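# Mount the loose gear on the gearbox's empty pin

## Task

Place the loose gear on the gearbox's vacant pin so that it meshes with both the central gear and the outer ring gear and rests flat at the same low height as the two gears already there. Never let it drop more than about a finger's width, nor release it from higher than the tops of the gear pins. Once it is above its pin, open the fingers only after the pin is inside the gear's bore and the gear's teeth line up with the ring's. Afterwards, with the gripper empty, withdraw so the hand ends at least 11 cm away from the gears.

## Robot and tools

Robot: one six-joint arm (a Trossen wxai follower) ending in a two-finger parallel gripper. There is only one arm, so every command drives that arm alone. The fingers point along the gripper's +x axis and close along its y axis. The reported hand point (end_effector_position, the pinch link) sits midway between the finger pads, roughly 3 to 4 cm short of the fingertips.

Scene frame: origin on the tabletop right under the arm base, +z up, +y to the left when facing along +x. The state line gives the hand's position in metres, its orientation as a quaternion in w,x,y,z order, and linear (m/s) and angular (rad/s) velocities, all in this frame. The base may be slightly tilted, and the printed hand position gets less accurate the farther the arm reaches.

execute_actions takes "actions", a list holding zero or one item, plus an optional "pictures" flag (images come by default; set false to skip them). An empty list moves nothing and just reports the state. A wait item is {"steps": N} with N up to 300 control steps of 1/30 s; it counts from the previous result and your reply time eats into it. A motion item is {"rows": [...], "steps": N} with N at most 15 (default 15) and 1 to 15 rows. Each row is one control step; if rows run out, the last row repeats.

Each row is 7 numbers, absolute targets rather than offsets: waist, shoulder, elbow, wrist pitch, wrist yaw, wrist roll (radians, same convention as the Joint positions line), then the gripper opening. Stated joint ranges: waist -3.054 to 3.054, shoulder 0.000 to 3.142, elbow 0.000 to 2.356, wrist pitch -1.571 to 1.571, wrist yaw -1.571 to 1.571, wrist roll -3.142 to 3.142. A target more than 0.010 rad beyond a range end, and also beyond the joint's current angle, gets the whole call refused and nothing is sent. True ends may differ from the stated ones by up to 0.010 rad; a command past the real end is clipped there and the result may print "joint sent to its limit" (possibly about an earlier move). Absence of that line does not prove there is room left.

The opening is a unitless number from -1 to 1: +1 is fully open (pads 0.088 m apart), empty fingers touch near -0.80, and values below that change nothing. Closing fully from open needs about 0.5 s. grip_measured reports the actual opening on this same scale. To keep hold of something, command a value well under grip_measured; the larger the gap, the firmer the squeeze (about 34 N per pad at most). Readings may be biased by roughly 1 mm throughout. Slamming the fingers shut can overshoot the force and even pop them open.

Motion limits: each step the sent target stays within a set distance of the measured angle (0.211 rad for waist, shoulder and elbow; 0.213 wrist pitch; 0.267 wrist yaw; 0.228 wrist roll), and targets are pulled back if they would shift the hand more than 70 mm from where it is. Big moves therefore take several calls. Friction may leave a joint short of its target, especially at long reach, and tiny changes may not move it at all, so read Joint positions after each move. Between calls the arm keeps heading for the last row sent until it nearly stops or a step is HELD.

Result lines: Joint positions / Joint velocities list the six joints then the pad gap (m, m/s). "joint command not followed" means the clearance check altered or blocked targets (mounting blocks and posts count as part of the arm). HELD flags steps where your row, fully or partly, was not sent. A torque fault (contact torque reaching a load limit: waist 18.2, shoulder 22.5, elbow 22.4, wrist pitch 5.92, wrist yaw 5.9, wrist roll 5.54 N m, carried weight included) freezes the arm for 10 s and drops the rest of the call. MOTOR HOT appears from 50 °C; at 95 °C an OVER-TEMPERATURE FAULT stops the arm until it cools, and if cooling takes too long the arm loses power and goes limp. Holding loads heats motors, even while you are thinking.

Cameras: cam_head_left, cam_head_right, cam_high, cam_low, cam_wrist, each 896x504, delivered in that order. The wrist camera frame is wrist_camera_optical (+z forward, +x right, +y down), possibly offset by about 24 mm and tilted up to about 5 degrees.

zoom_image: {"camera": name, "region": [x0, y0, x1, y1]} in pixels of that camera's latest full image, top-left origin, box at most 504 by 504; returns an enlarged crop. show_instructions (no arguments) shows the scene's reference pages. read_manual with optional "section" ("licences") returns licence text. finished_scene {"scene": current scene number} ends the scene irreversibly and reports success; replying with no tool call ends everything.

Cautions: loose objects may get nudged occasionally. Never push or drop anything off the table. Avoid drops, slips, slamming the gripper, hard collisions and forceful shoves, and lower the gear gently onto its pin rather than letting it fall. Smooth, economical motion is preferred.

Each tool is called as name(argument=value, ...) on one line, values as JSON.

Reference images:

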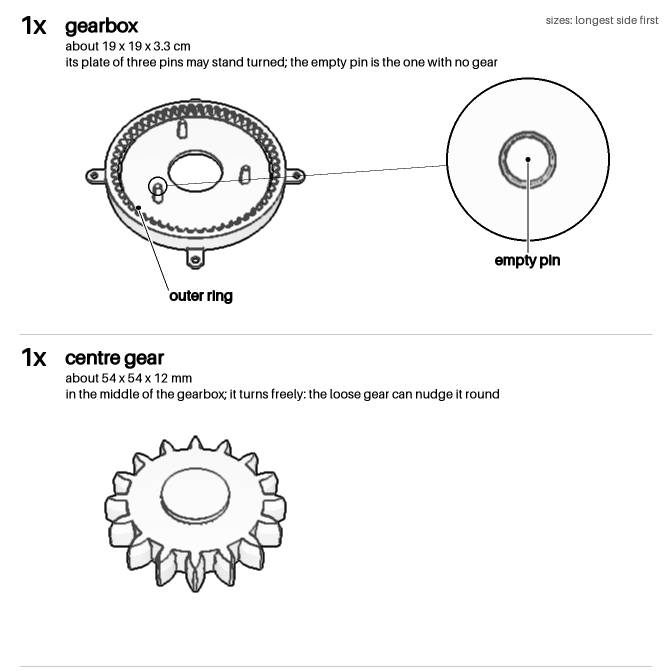

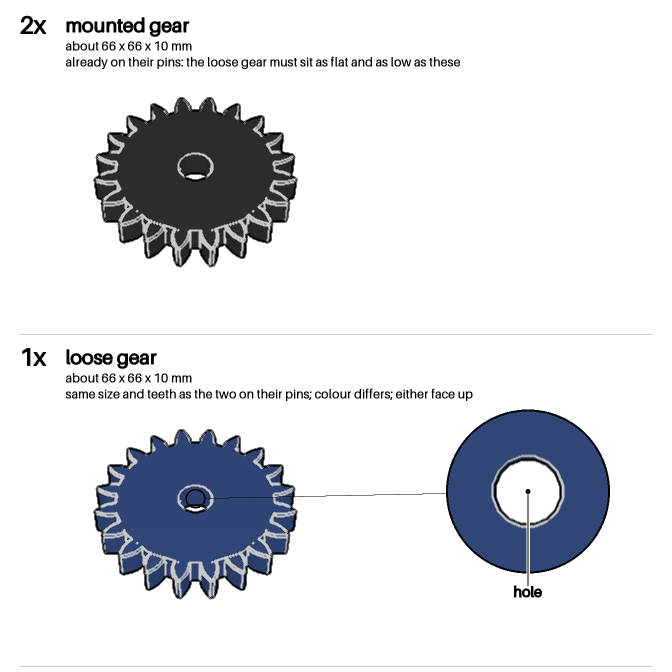

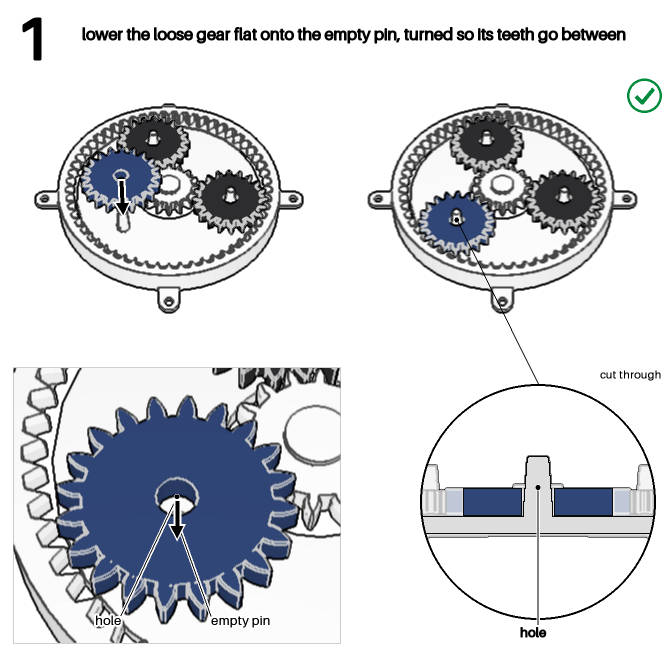

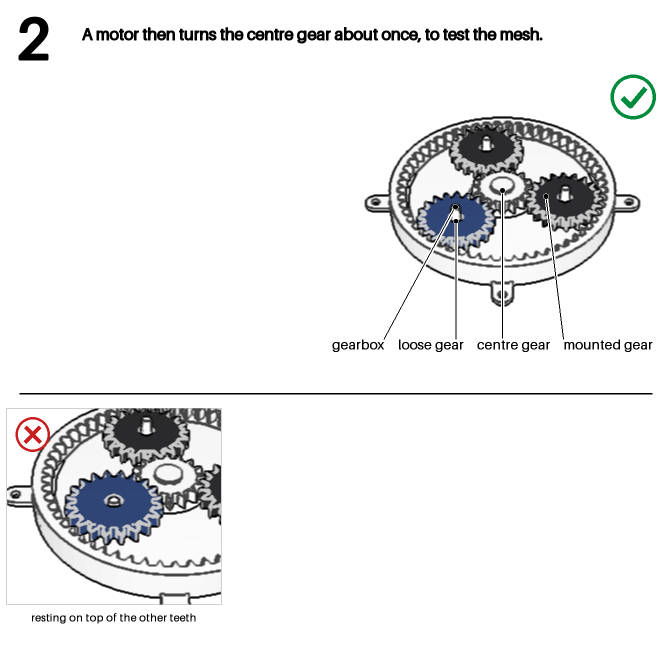

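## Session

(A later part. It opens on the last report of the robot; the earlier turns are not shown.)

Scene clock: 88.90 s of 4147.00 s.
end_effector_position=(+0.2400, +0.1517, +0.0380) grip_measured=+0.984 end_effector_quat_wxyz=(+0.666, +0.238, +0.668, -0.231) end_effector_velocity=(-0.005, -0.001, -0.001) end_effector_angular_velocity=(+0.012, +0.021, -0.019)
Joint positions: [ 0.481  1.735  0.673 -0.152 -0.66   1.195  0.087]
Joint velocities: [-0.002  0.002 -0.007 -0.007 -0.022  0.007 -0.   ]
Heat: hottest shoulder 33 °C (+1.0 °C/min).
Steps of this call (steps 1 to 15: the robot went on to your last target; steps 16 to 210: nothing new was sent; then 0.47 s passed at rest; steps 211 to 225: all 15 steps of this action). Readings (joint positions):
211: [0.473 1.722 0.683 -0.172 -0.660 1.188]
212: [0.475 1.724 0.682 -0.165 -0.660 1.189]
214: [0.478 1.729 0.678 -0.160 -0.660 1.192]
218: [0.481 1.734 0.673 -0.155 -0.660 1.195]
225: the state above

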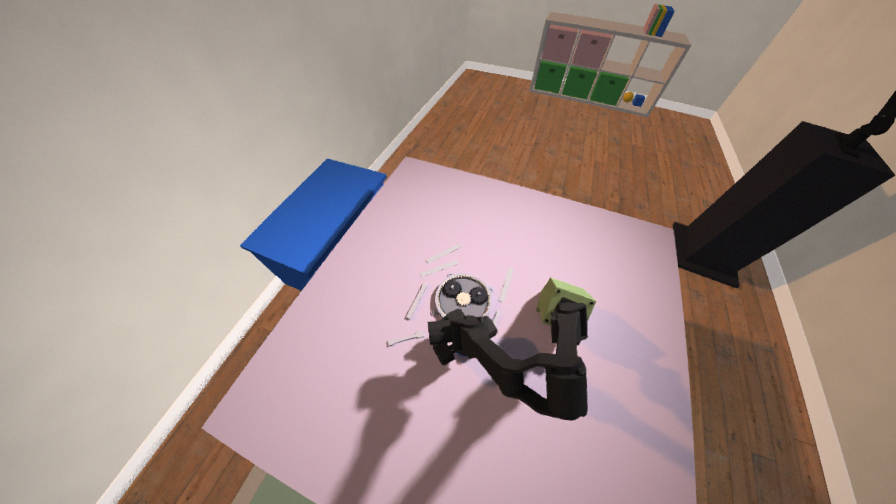

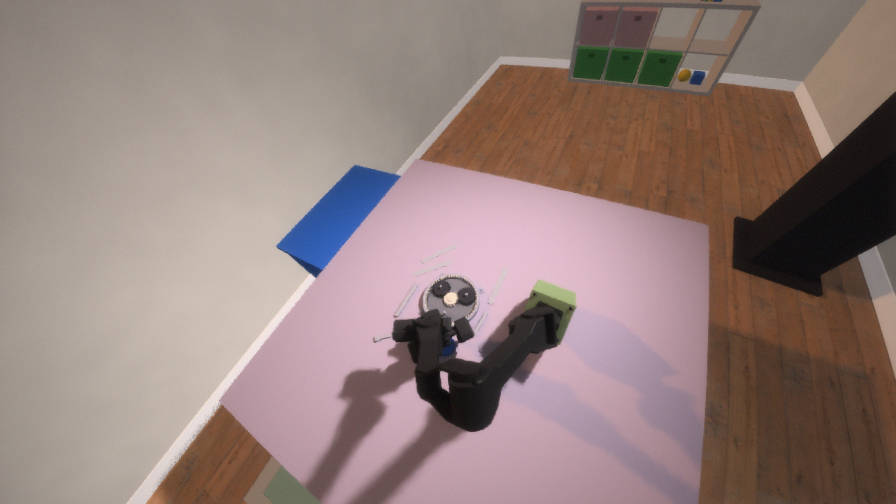

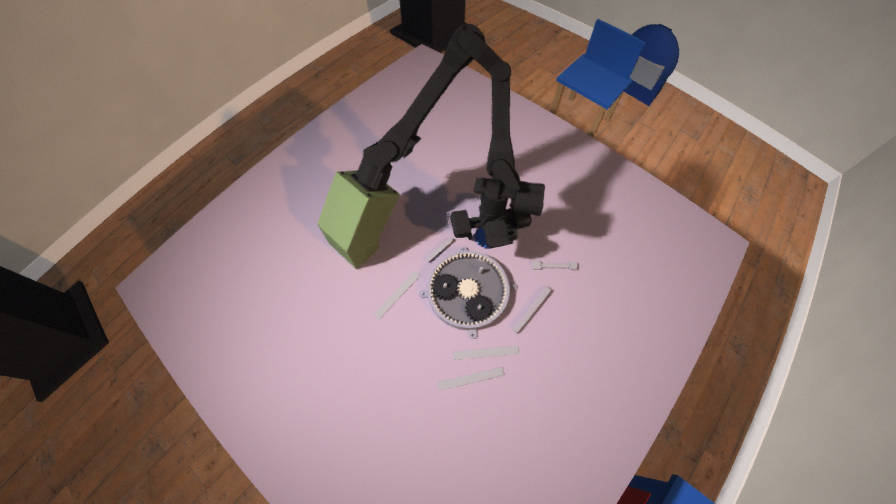

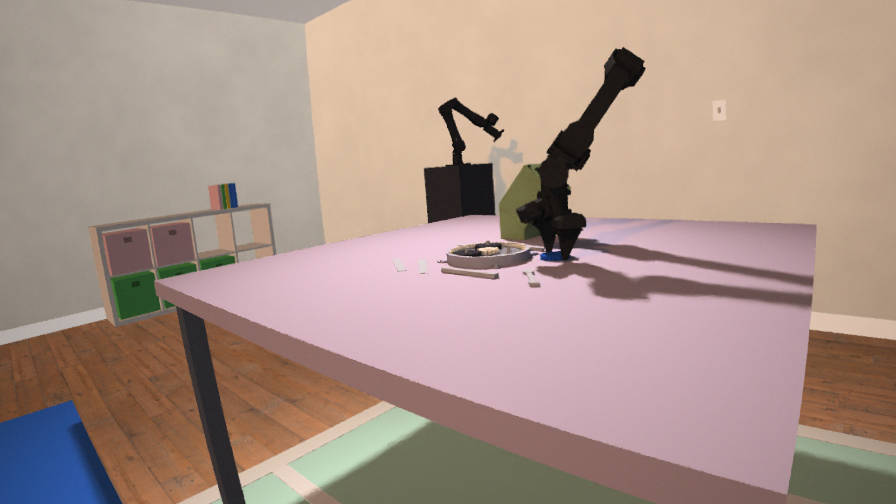

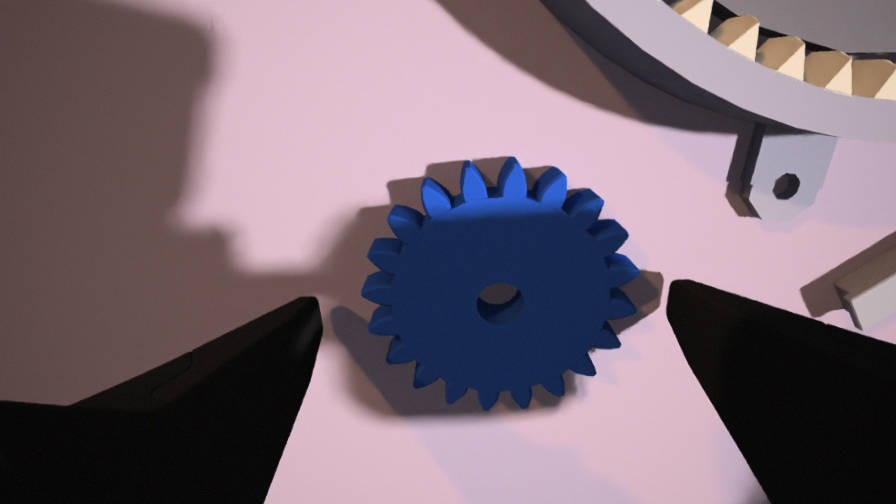

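execute_actions(actions=[{"rows":[[0.489,1.758,0.668,-0.14,-0.657,1.21,1],[0.489,1.758,0.668,-0.14,-0.657,1.21,1],[0.489,1.758,0.668,-0.14,-0.657,1.21,1],[0.489,1.758,0.668,-0.14,-0.657,1.21,1],[0.489,1.758,0.668,-0.14,-0.657,1.21,1],[0.489,1.758,0.668,-0.14,-0.657,1.21,0.8],[0.489,1.758,0.668,-0.14,-0.657,1.21,0.65],[0.489,1.758,0.668,-0.14,-0.657,1.21,0.5],[0.489,1.758,0.668,-0.14,-0.657,1.21,0.35],[0.489,1.758,0.668,-0.14,-0.657,1.21,0.2]]}])

zoom_image(camera="cam_low", region=[430,200,630,300])

Scene clock: 93.77 s of 4147.00 s.
end_effector_position=(+0.2389, +0.1506, +0.0348) grip_measured=+0.504 end_effector_quat_wxyz=(+0.663, +0.239, +0.669, -0.235) end_effector_velocity=(-0.002, -0.000, +0.001) end_effector_angular_velocity=(+0.003, +0.007, +0.001)
Joint positions: [ 0.487  1.747  0.672 -0.142 -0.66   1.206  0.064]
Joint velocities: [-0.002 -0.002 -0.002 -0.007 -0.007 -0.007 -0.   ]
Heat: hottest shoulder 33 °C (+1.0 °C/min).
Steps of this call (steps 1 to 15: the robot went on to your last target; steps 16 to 131: nothing new was sent; steps 132 to 146: all 15 steps of this action). Readings (joint positions):
132: [0.481 1.737 0.673 -0.150 -0.660 1.197]
133: [0.483 1.738 0.673 -0.147 -0.660 1.200]
135: [0.485 1.743 0.673 -0.145 -0.660 1.202]
139: [0.486 1.747 0.672 -0.143 -0.660 1.205]
146: the state above

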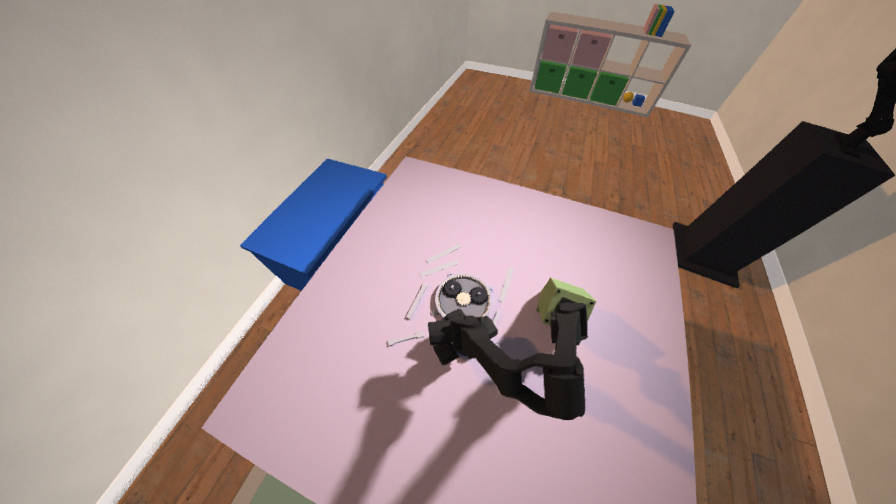

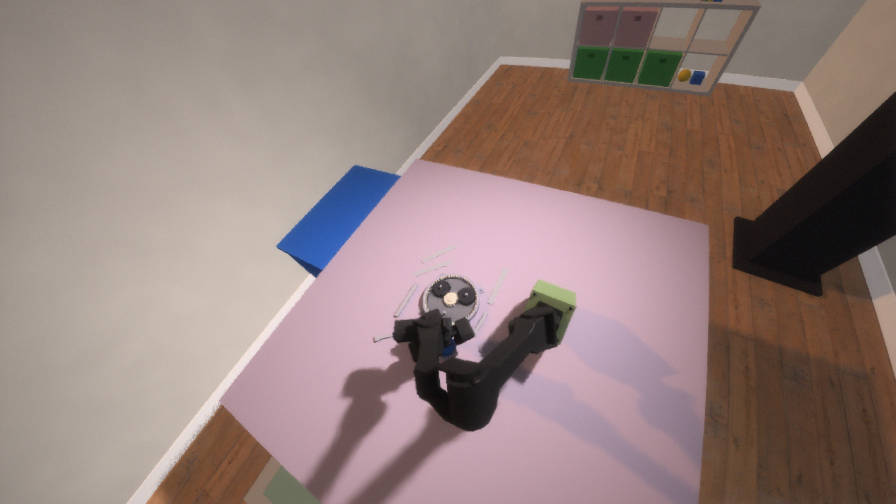

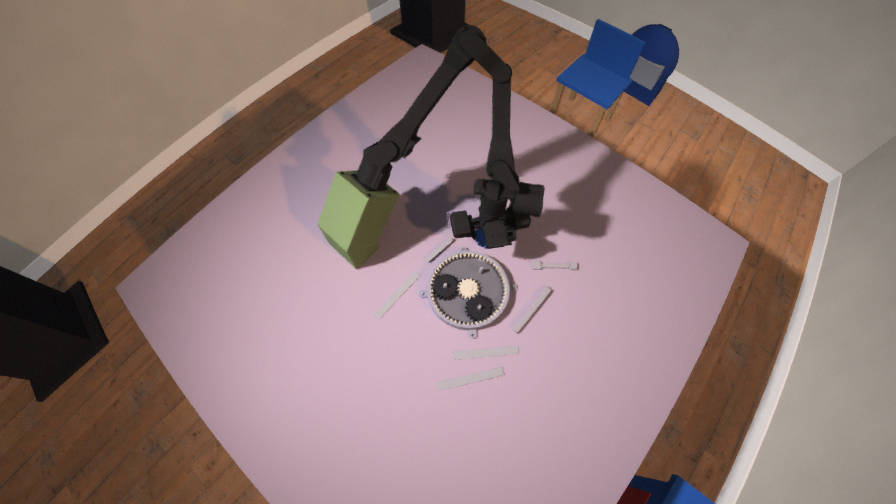

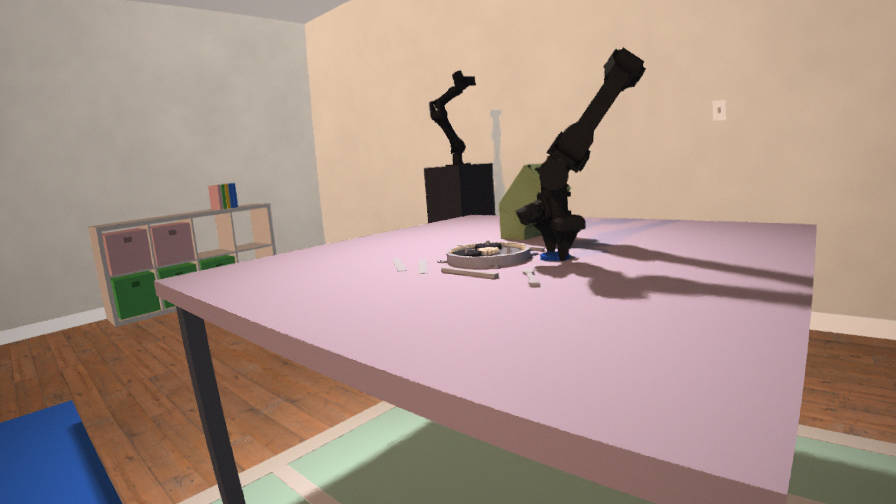

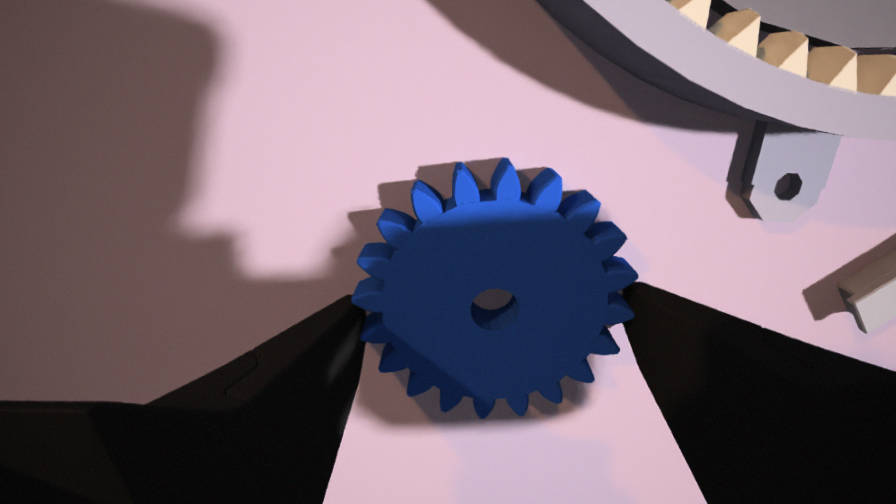

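Region (430, 200, 630, 300) of cam_low's 896x504 image, scaled by 2.520, with more detail than that image has.

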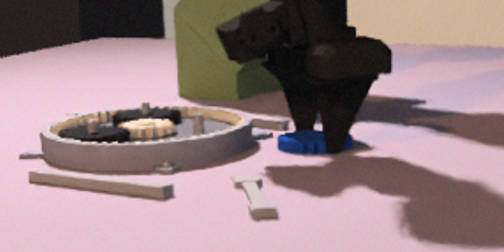

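execute_actions(actions=[{"rows":[[0.47,1.725,0.685,-0.18,-0.66,1.18,0.15],[0.47,1.725,0.685,-0.18,-0.66,1.18,0.15],[0.43,1.70,0.70,-0.25,-0.668,1.09,0.15],[0.43,1.70,0.70,-0.25,-0.668,1.09,0.15],[0.39,1.665,0.72,-0.35,-0.68,1.0,0.15],[0.39,1.665,0.72,-0.35,-0.68,1.0,0.15],[0.35,1.63,0.74,-0.43,-0.69,0.9,0.15],[0.35,1.63,0.74,-0.43,-0.69,0.9,0.15],[0.31,1.591,0.754,-0.514,-0.7,0.8,0.15]]}], pictures=false)

execute_actions(actions=[{"rows":[[0.27,1.65,0.79,-0.53,-0.705,0.9,0.15],[0.27,1.65,0.79,-0.53,-0.705,0.9,0.15],[0.23,1.72,0.82,-0.53,-0.71,1.0,0.15],[0.23,1.72,0.82,-0.53,-0.71,1.0,0.15],[0.19,1.79,0.85,-0.53,-0.715,1.1,0.15],[0.19,1.79,0.85,-0.53,-0.715,1.1,0.15],[0.15,1.86,0.88,-0.52,-0.72,1.2,0.15],[0.15,1.86,0.88,-0.52,-0.72,1.2,0.15],[0.11,1.92,0.91,-0.51,-0.725,1.3,0.15],[0.11,1.92,0.91,-0.51,-0.725,1.3,0.15],[0.075,1.99,0.93,-0.49,-0.728,1.43,0.15]]}], pictures=false)

execute_actions(actions=[{"rows":[[0.075,1.99,0.93,-0.49,-0.728,1.43,0.15]],"steps":8}])

Scene clock: 105.80 s of 4147.00 s.
end_effector_position=(+0.2439, +0.1438, +0.0925) grip_measured=+0.503 end_effector_quat_wxyz=(+0.681, +0.180, +0.685, -0.184) end_effector_velocity=(-0.022, -0.008, +0.030) end_effector_angular_velocity=(-0.005, +0.075, +0.146)
Joint positions: [ 0.325  1.612  0.744 -0.482 -0.694  0.838  0.064]
Joint velocities: [-0.085 -0.076  0.017 -0.256 -0.037 -0.315 -0.001]
Heat: hottest shoulder 33 °C (+1.0 °C/min).
Steps of this call (steps 1 to 15: the robot went on to your last target; steps 16 to 346: nothing new was sent; steps 347 to 361: all 15 steps of this action). Readings (joint positions):
347: [0.486 1.749 0.672 -0.143 -0.658 1.206]
348: [0.485 1.749 0.673 -0.152 -0.658 1.203]
350: [0.473 1.742 0.678 -0.191 -0.660 1.163]
354: [0.409 1.693 0.705 -0.323 -0.673 1.024]
361: the state above

Scene clock: 106.30 s of 4147.00 s.
end_effector_position=(+0.2962, +0.0668, +0.0894) grip_measured=+0.503 end_effector_quat_wxyz=(+0.558, +0.433, +0.556, -0.437) end_effector_velocity=(+0.009, -0.106, -0.023) end_effector_angular_velocity=(+0.011, +0.062, -0.993)
Joint positions: [ 0.098  1.946  0.906 -0.498 -0.72   1.351  0.064]
Joint velocities: [-0.222  0.374  0.081  0.007 -0.022  0.637 -0.   ]
Heat: hottest shoulder 33 °C (+1.0 °C/min).
Steps of this call (steps 1 to 15: all 15 steps of this action). Readings (joint positions):
1: [0.321 1.612 0.747 -0.494 -0.696 0.839]
2: [0.312 1.616 0.754 -0.504 -0.699 0.852]
4: [0.285 1.645 0.777 -0.514 -0.704 0.908]
8: [0.212 1.756 0.834 -0.520 -0.711 1.068]
15: the state above

Scene clock: 106.57 s of 4147.00 s.
end_effector_position=(+0.3003, +0.0603, +0.0878) grip_measured=+0.503 end_effector_quat_wxyz=(+0.539, +0.458, +0.538, -0.459) end_effector_velocity=(+0.004, -0.006, -0.001) end_effector_angular_velocity=(+0.007, -0.006, -0.098)
Joint positions: [ 0.083  1.976  0.921 -0.492 -0.724  1.417  0.064]
Joint velocities: [-0.017  0.027  0.012  0.007 -0.007  0.081  0.001]
Heat: hottest shoulder 33 °C (+1.0 °C/min).
Steps of this call (steps 1 to 8: all 8 steps of this action). Readings (joint positions):
1: [0.092 1.956 0.909 -0.498 -0.720 1.369]
2: [0.089 1.963 0.911 -0.497 -0.721 1.383]
4: [0.086 1.971 0.915 -0.494 -0.723 1.401]
8: the state above

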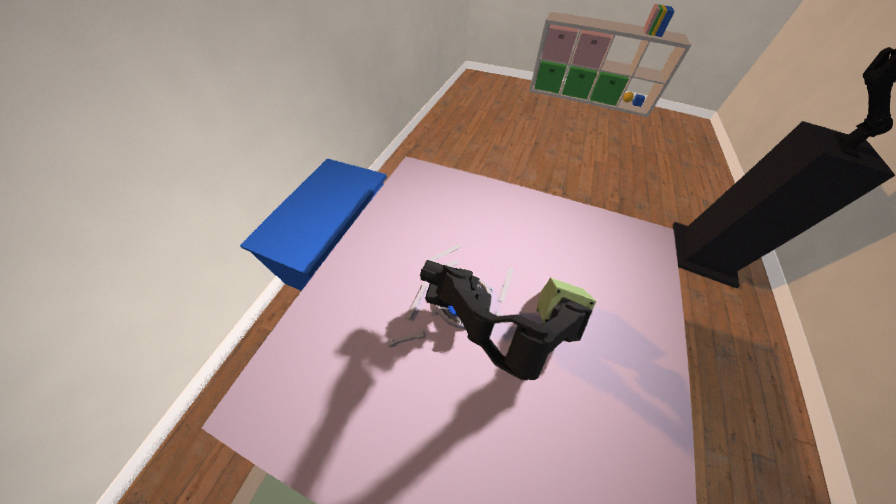

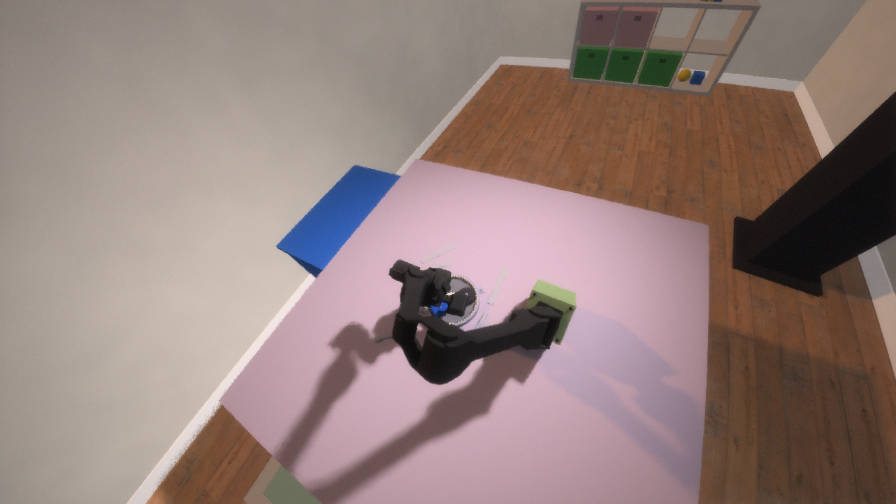

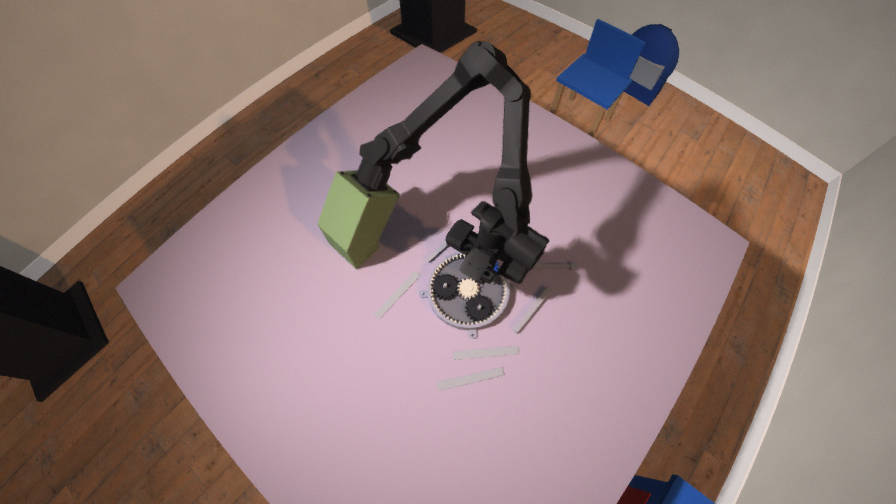

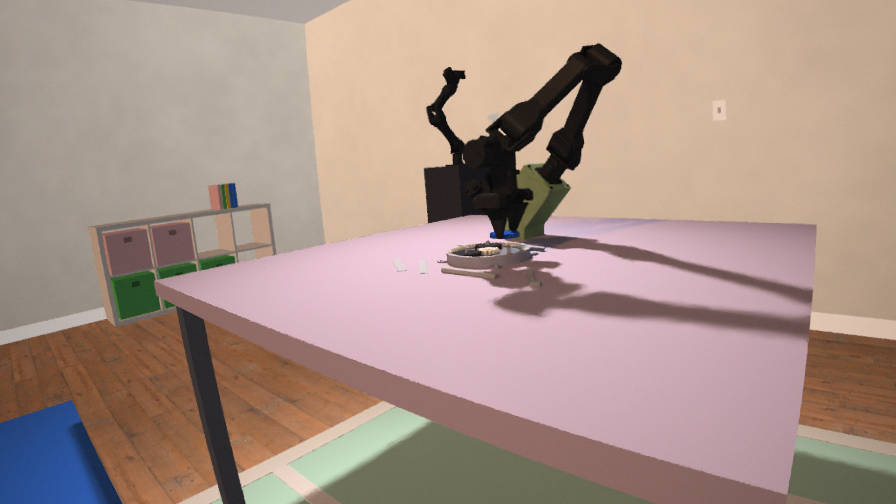

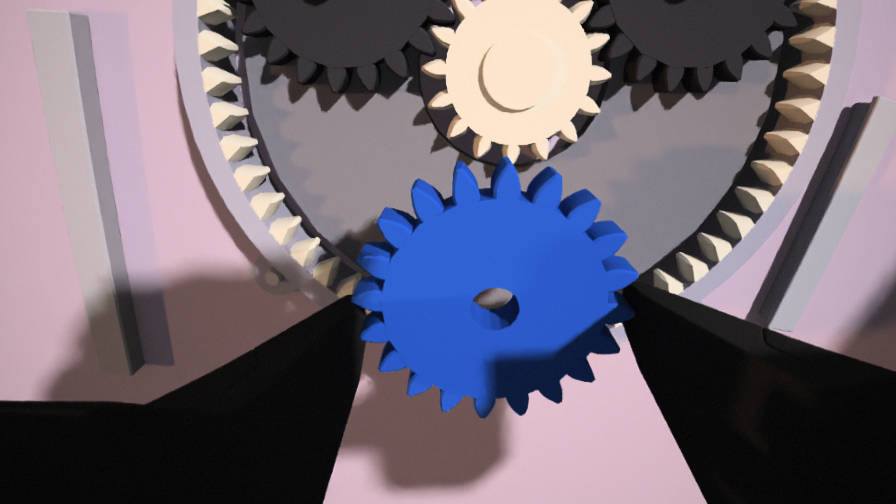

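execute_actions(actions=[{"rows":[[0.095,1.985,0.9,-0.45,-0.726,1.43,0.15],[0.095,1.985,0.9,-0.45,-0.726,1.43,0.15],[0.107,1.995,0.88,-0.41,-0.726,1.45,0.15],[0.107,1.995,0.88,-0.41,-0.726,1.45,0.15],[0.12,2.01,0.858,-0.375,-0.726,1.47,0.15]]}])

Scene clock: 117.63 s of 4147.00 s.
end_effector_position=(+0.2926, +0.0578, +0.0693) grip_measured=+0.503 end_effector_quat_wxyz=(+0.539, +0.458, +0.538, -0.458) end_effector_velocity=(+0.007, +0.002, +0.002) end_effector_angular_velocity=(+0.009, -0.032, +0.033)
Joint positions: [ 0.118  2.     0.865 -0.38  -0.725  1.464  0.064]
Joint velocities: [-0.002 -0.007 -0.002  0.037 -0.007 -0.007 -0.   ]
Heat: hottest waist 33 °C (+0.0 °C/min).
Steps of this call (steps 1 to 15: the robot went on to your last target; steps 16 to 317: nothing new was sent; steps 318 to 332: all 15 steps of this action). Readings (joint positions):
318: [0.081 1.982 0.922 -0.487 -0.725 1.427]
319: [0.082 1.982 0.920 -0.477 -0.725 1.427]
321: [0.089 1.982 0.910 -0.450 -0.725 1.433]
325: [0.111 1.992 0.880 -0.404 -0.725 1.454]
332: the state above

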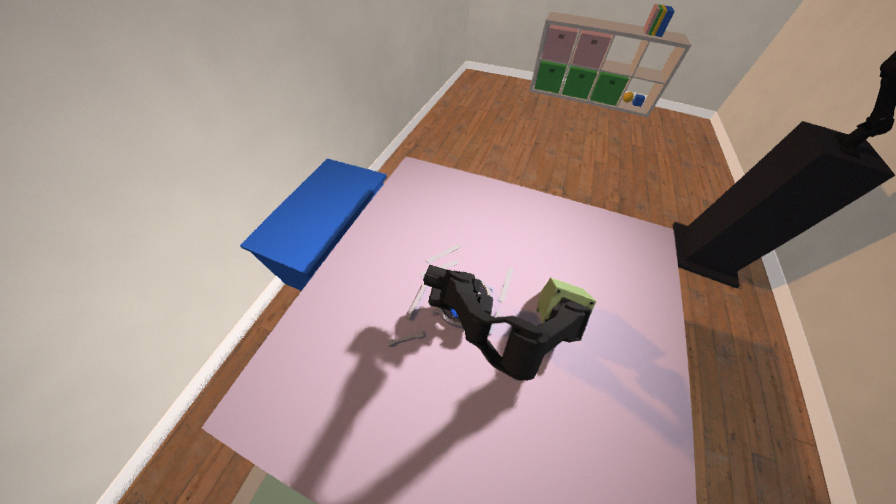

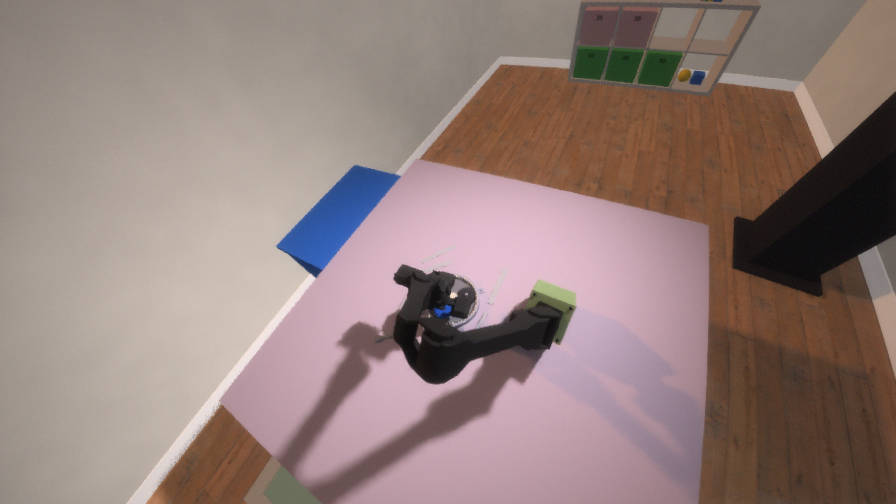

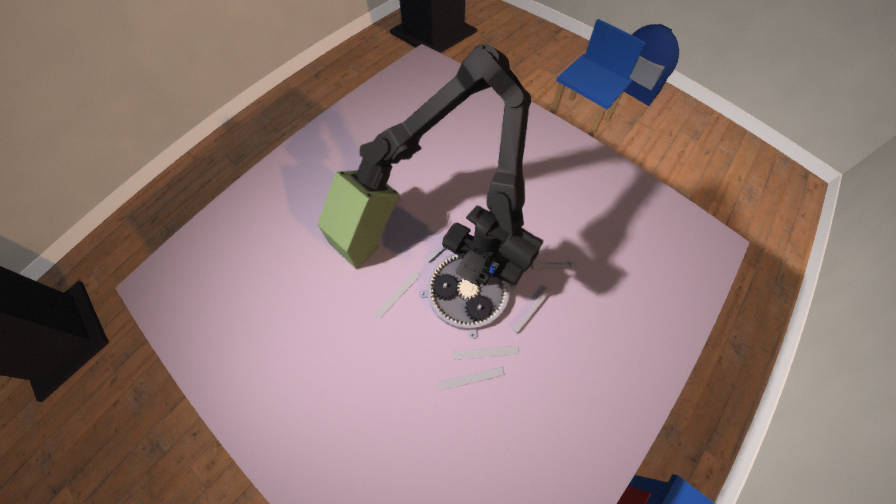

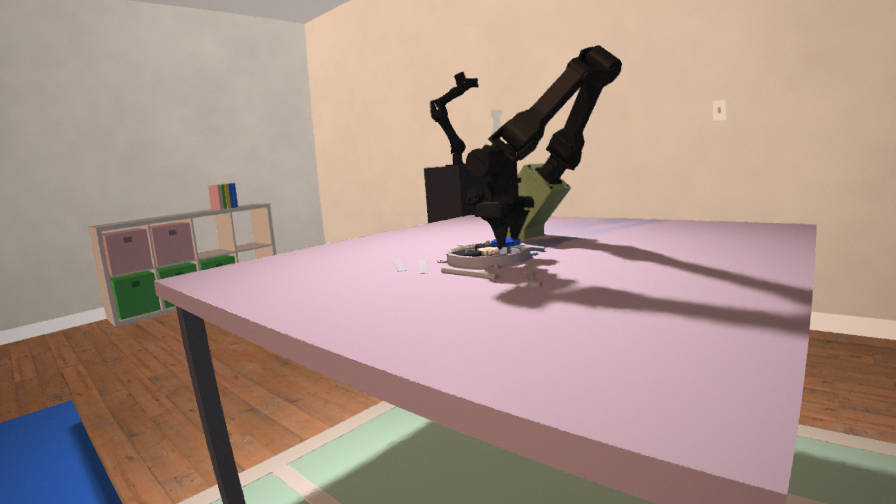

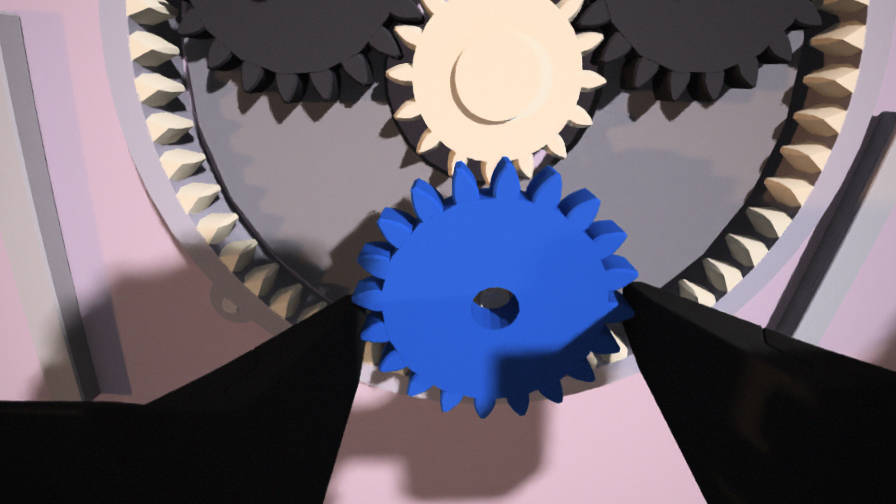

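execute_actions(actions=[{"rows":[[0.127,2.018,0.856,-0.362,-0.726,1.48,0.15],[0.127,2.018,0.856,-0.362,-0.726,1.48,0.15],[0.133,2.026,0.854,-0.35,-0.726,1.49,0.15]]}])

zoom_image(camera="cam_wrist", region=[346,130,646,430])

zoom_image(camera="cam_low", region=[440,210,560,275])

Scene clock: 123.57 s of 4147.00 s.
end_effector_position=(+0.2948, +0.0577, +0.0669) grip_measured=+0.503 end_effector_quat_wxyz=(+0.540, +0.463, +0.535, -0.457) end_effector_velocity=(+0.004, -0.000, +0.002) end_effector_angular_velocity=(+0.008, -0.021, +0.002)
Joint positions: [ 0.123  2.006  0.861 -0.353 -0.726  1.486  0.064]
Joint velocities: [-0.007 -0.002 -0.002  0.022 -0.007  0.007  0.   ]
Heat: hottest waist 34 °C (+2.0 °C/min).
Steps of this call (steps 1 to 15: the robot went on to your last target; steps 16 to 163: nothing new was sent; steps 164 to 178: all 15 steps of this action). Readings (joint positions):
164: [0.120 2.002 0.863 -0.375 -0.725 1.467]
165: [0.121 2.003 0.863 -0.372 -0.725 1.469]
167: [0.123 2.006 0.862 -0.366 -0.725 1.476]
171: [0.123 2.006 0.861 -0.358 -0.726 1.483]
178: the state above

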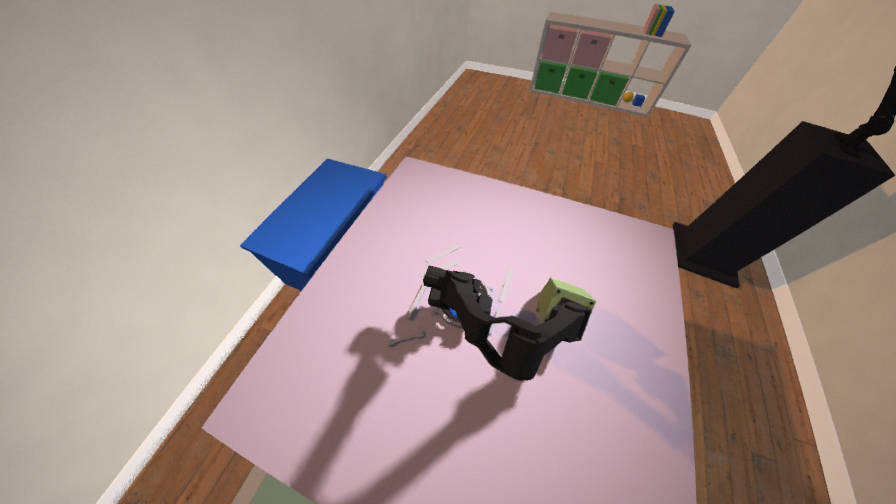

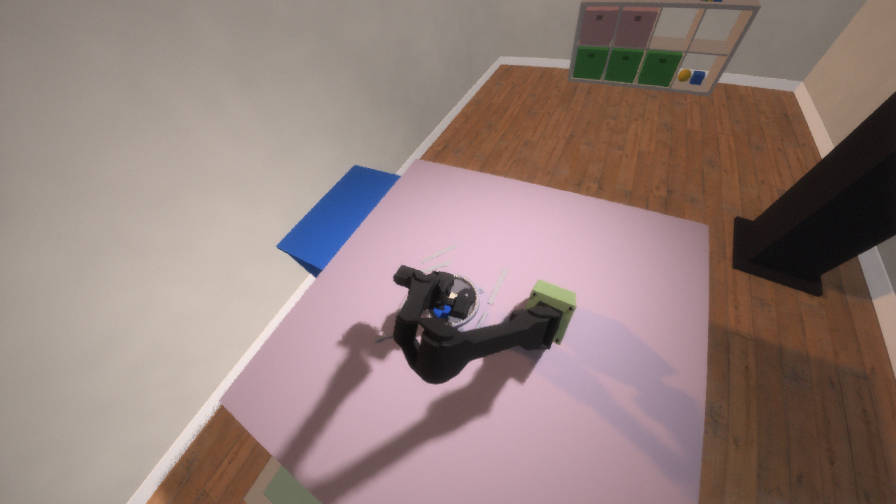

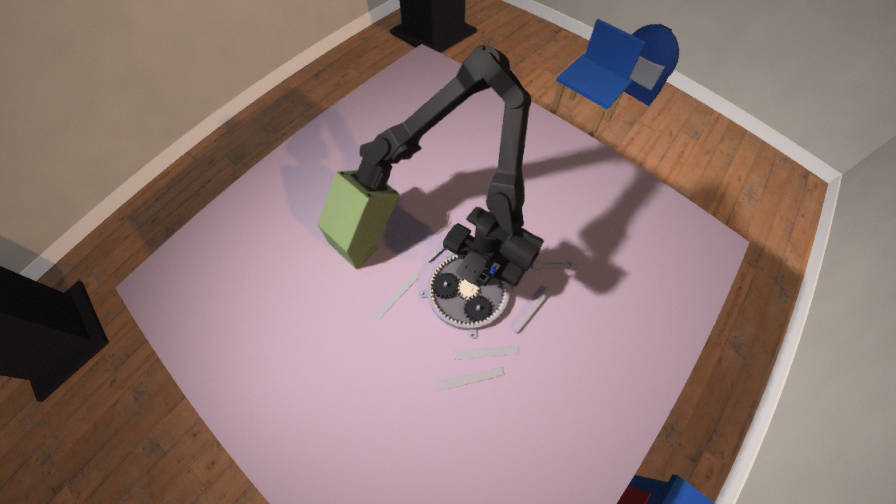

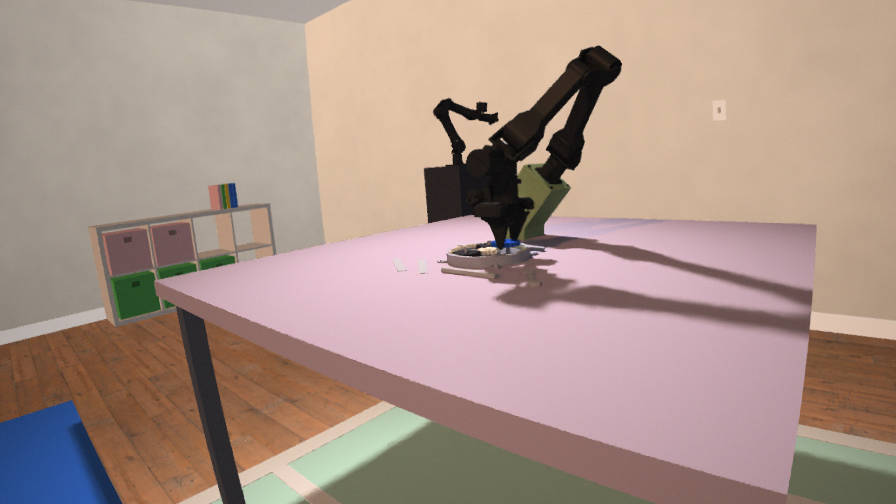

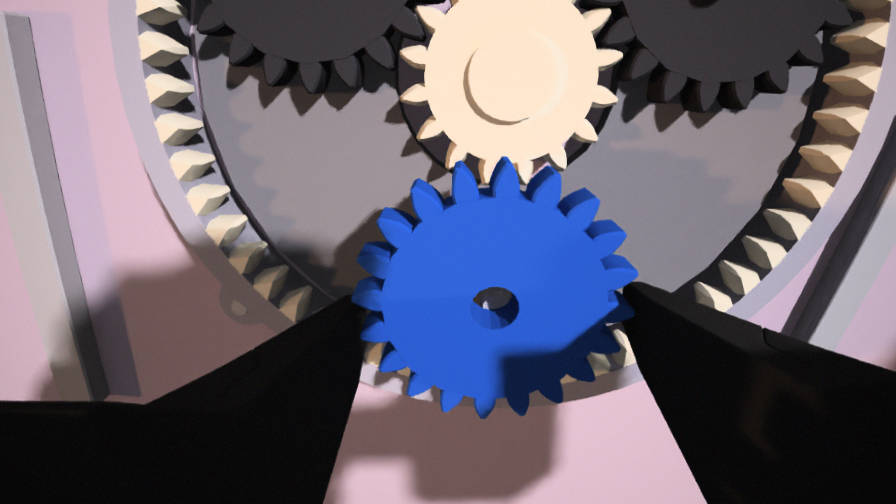

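Region (346, 130, 646, 430) of cam_wrist's 896x504 image, scaled by 1.680, with more detail than that image has.

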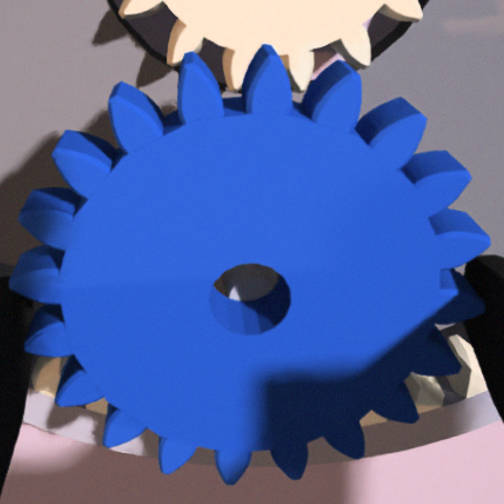

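Region (440, 210, 560, 275) of cam_low's 896x504 image, scaled by 4.200, with more detail than that image has; it fills the top 273 rows of this view, and the rest is white.

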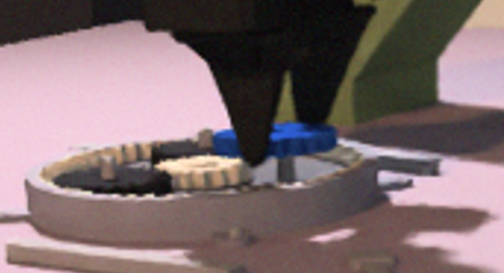

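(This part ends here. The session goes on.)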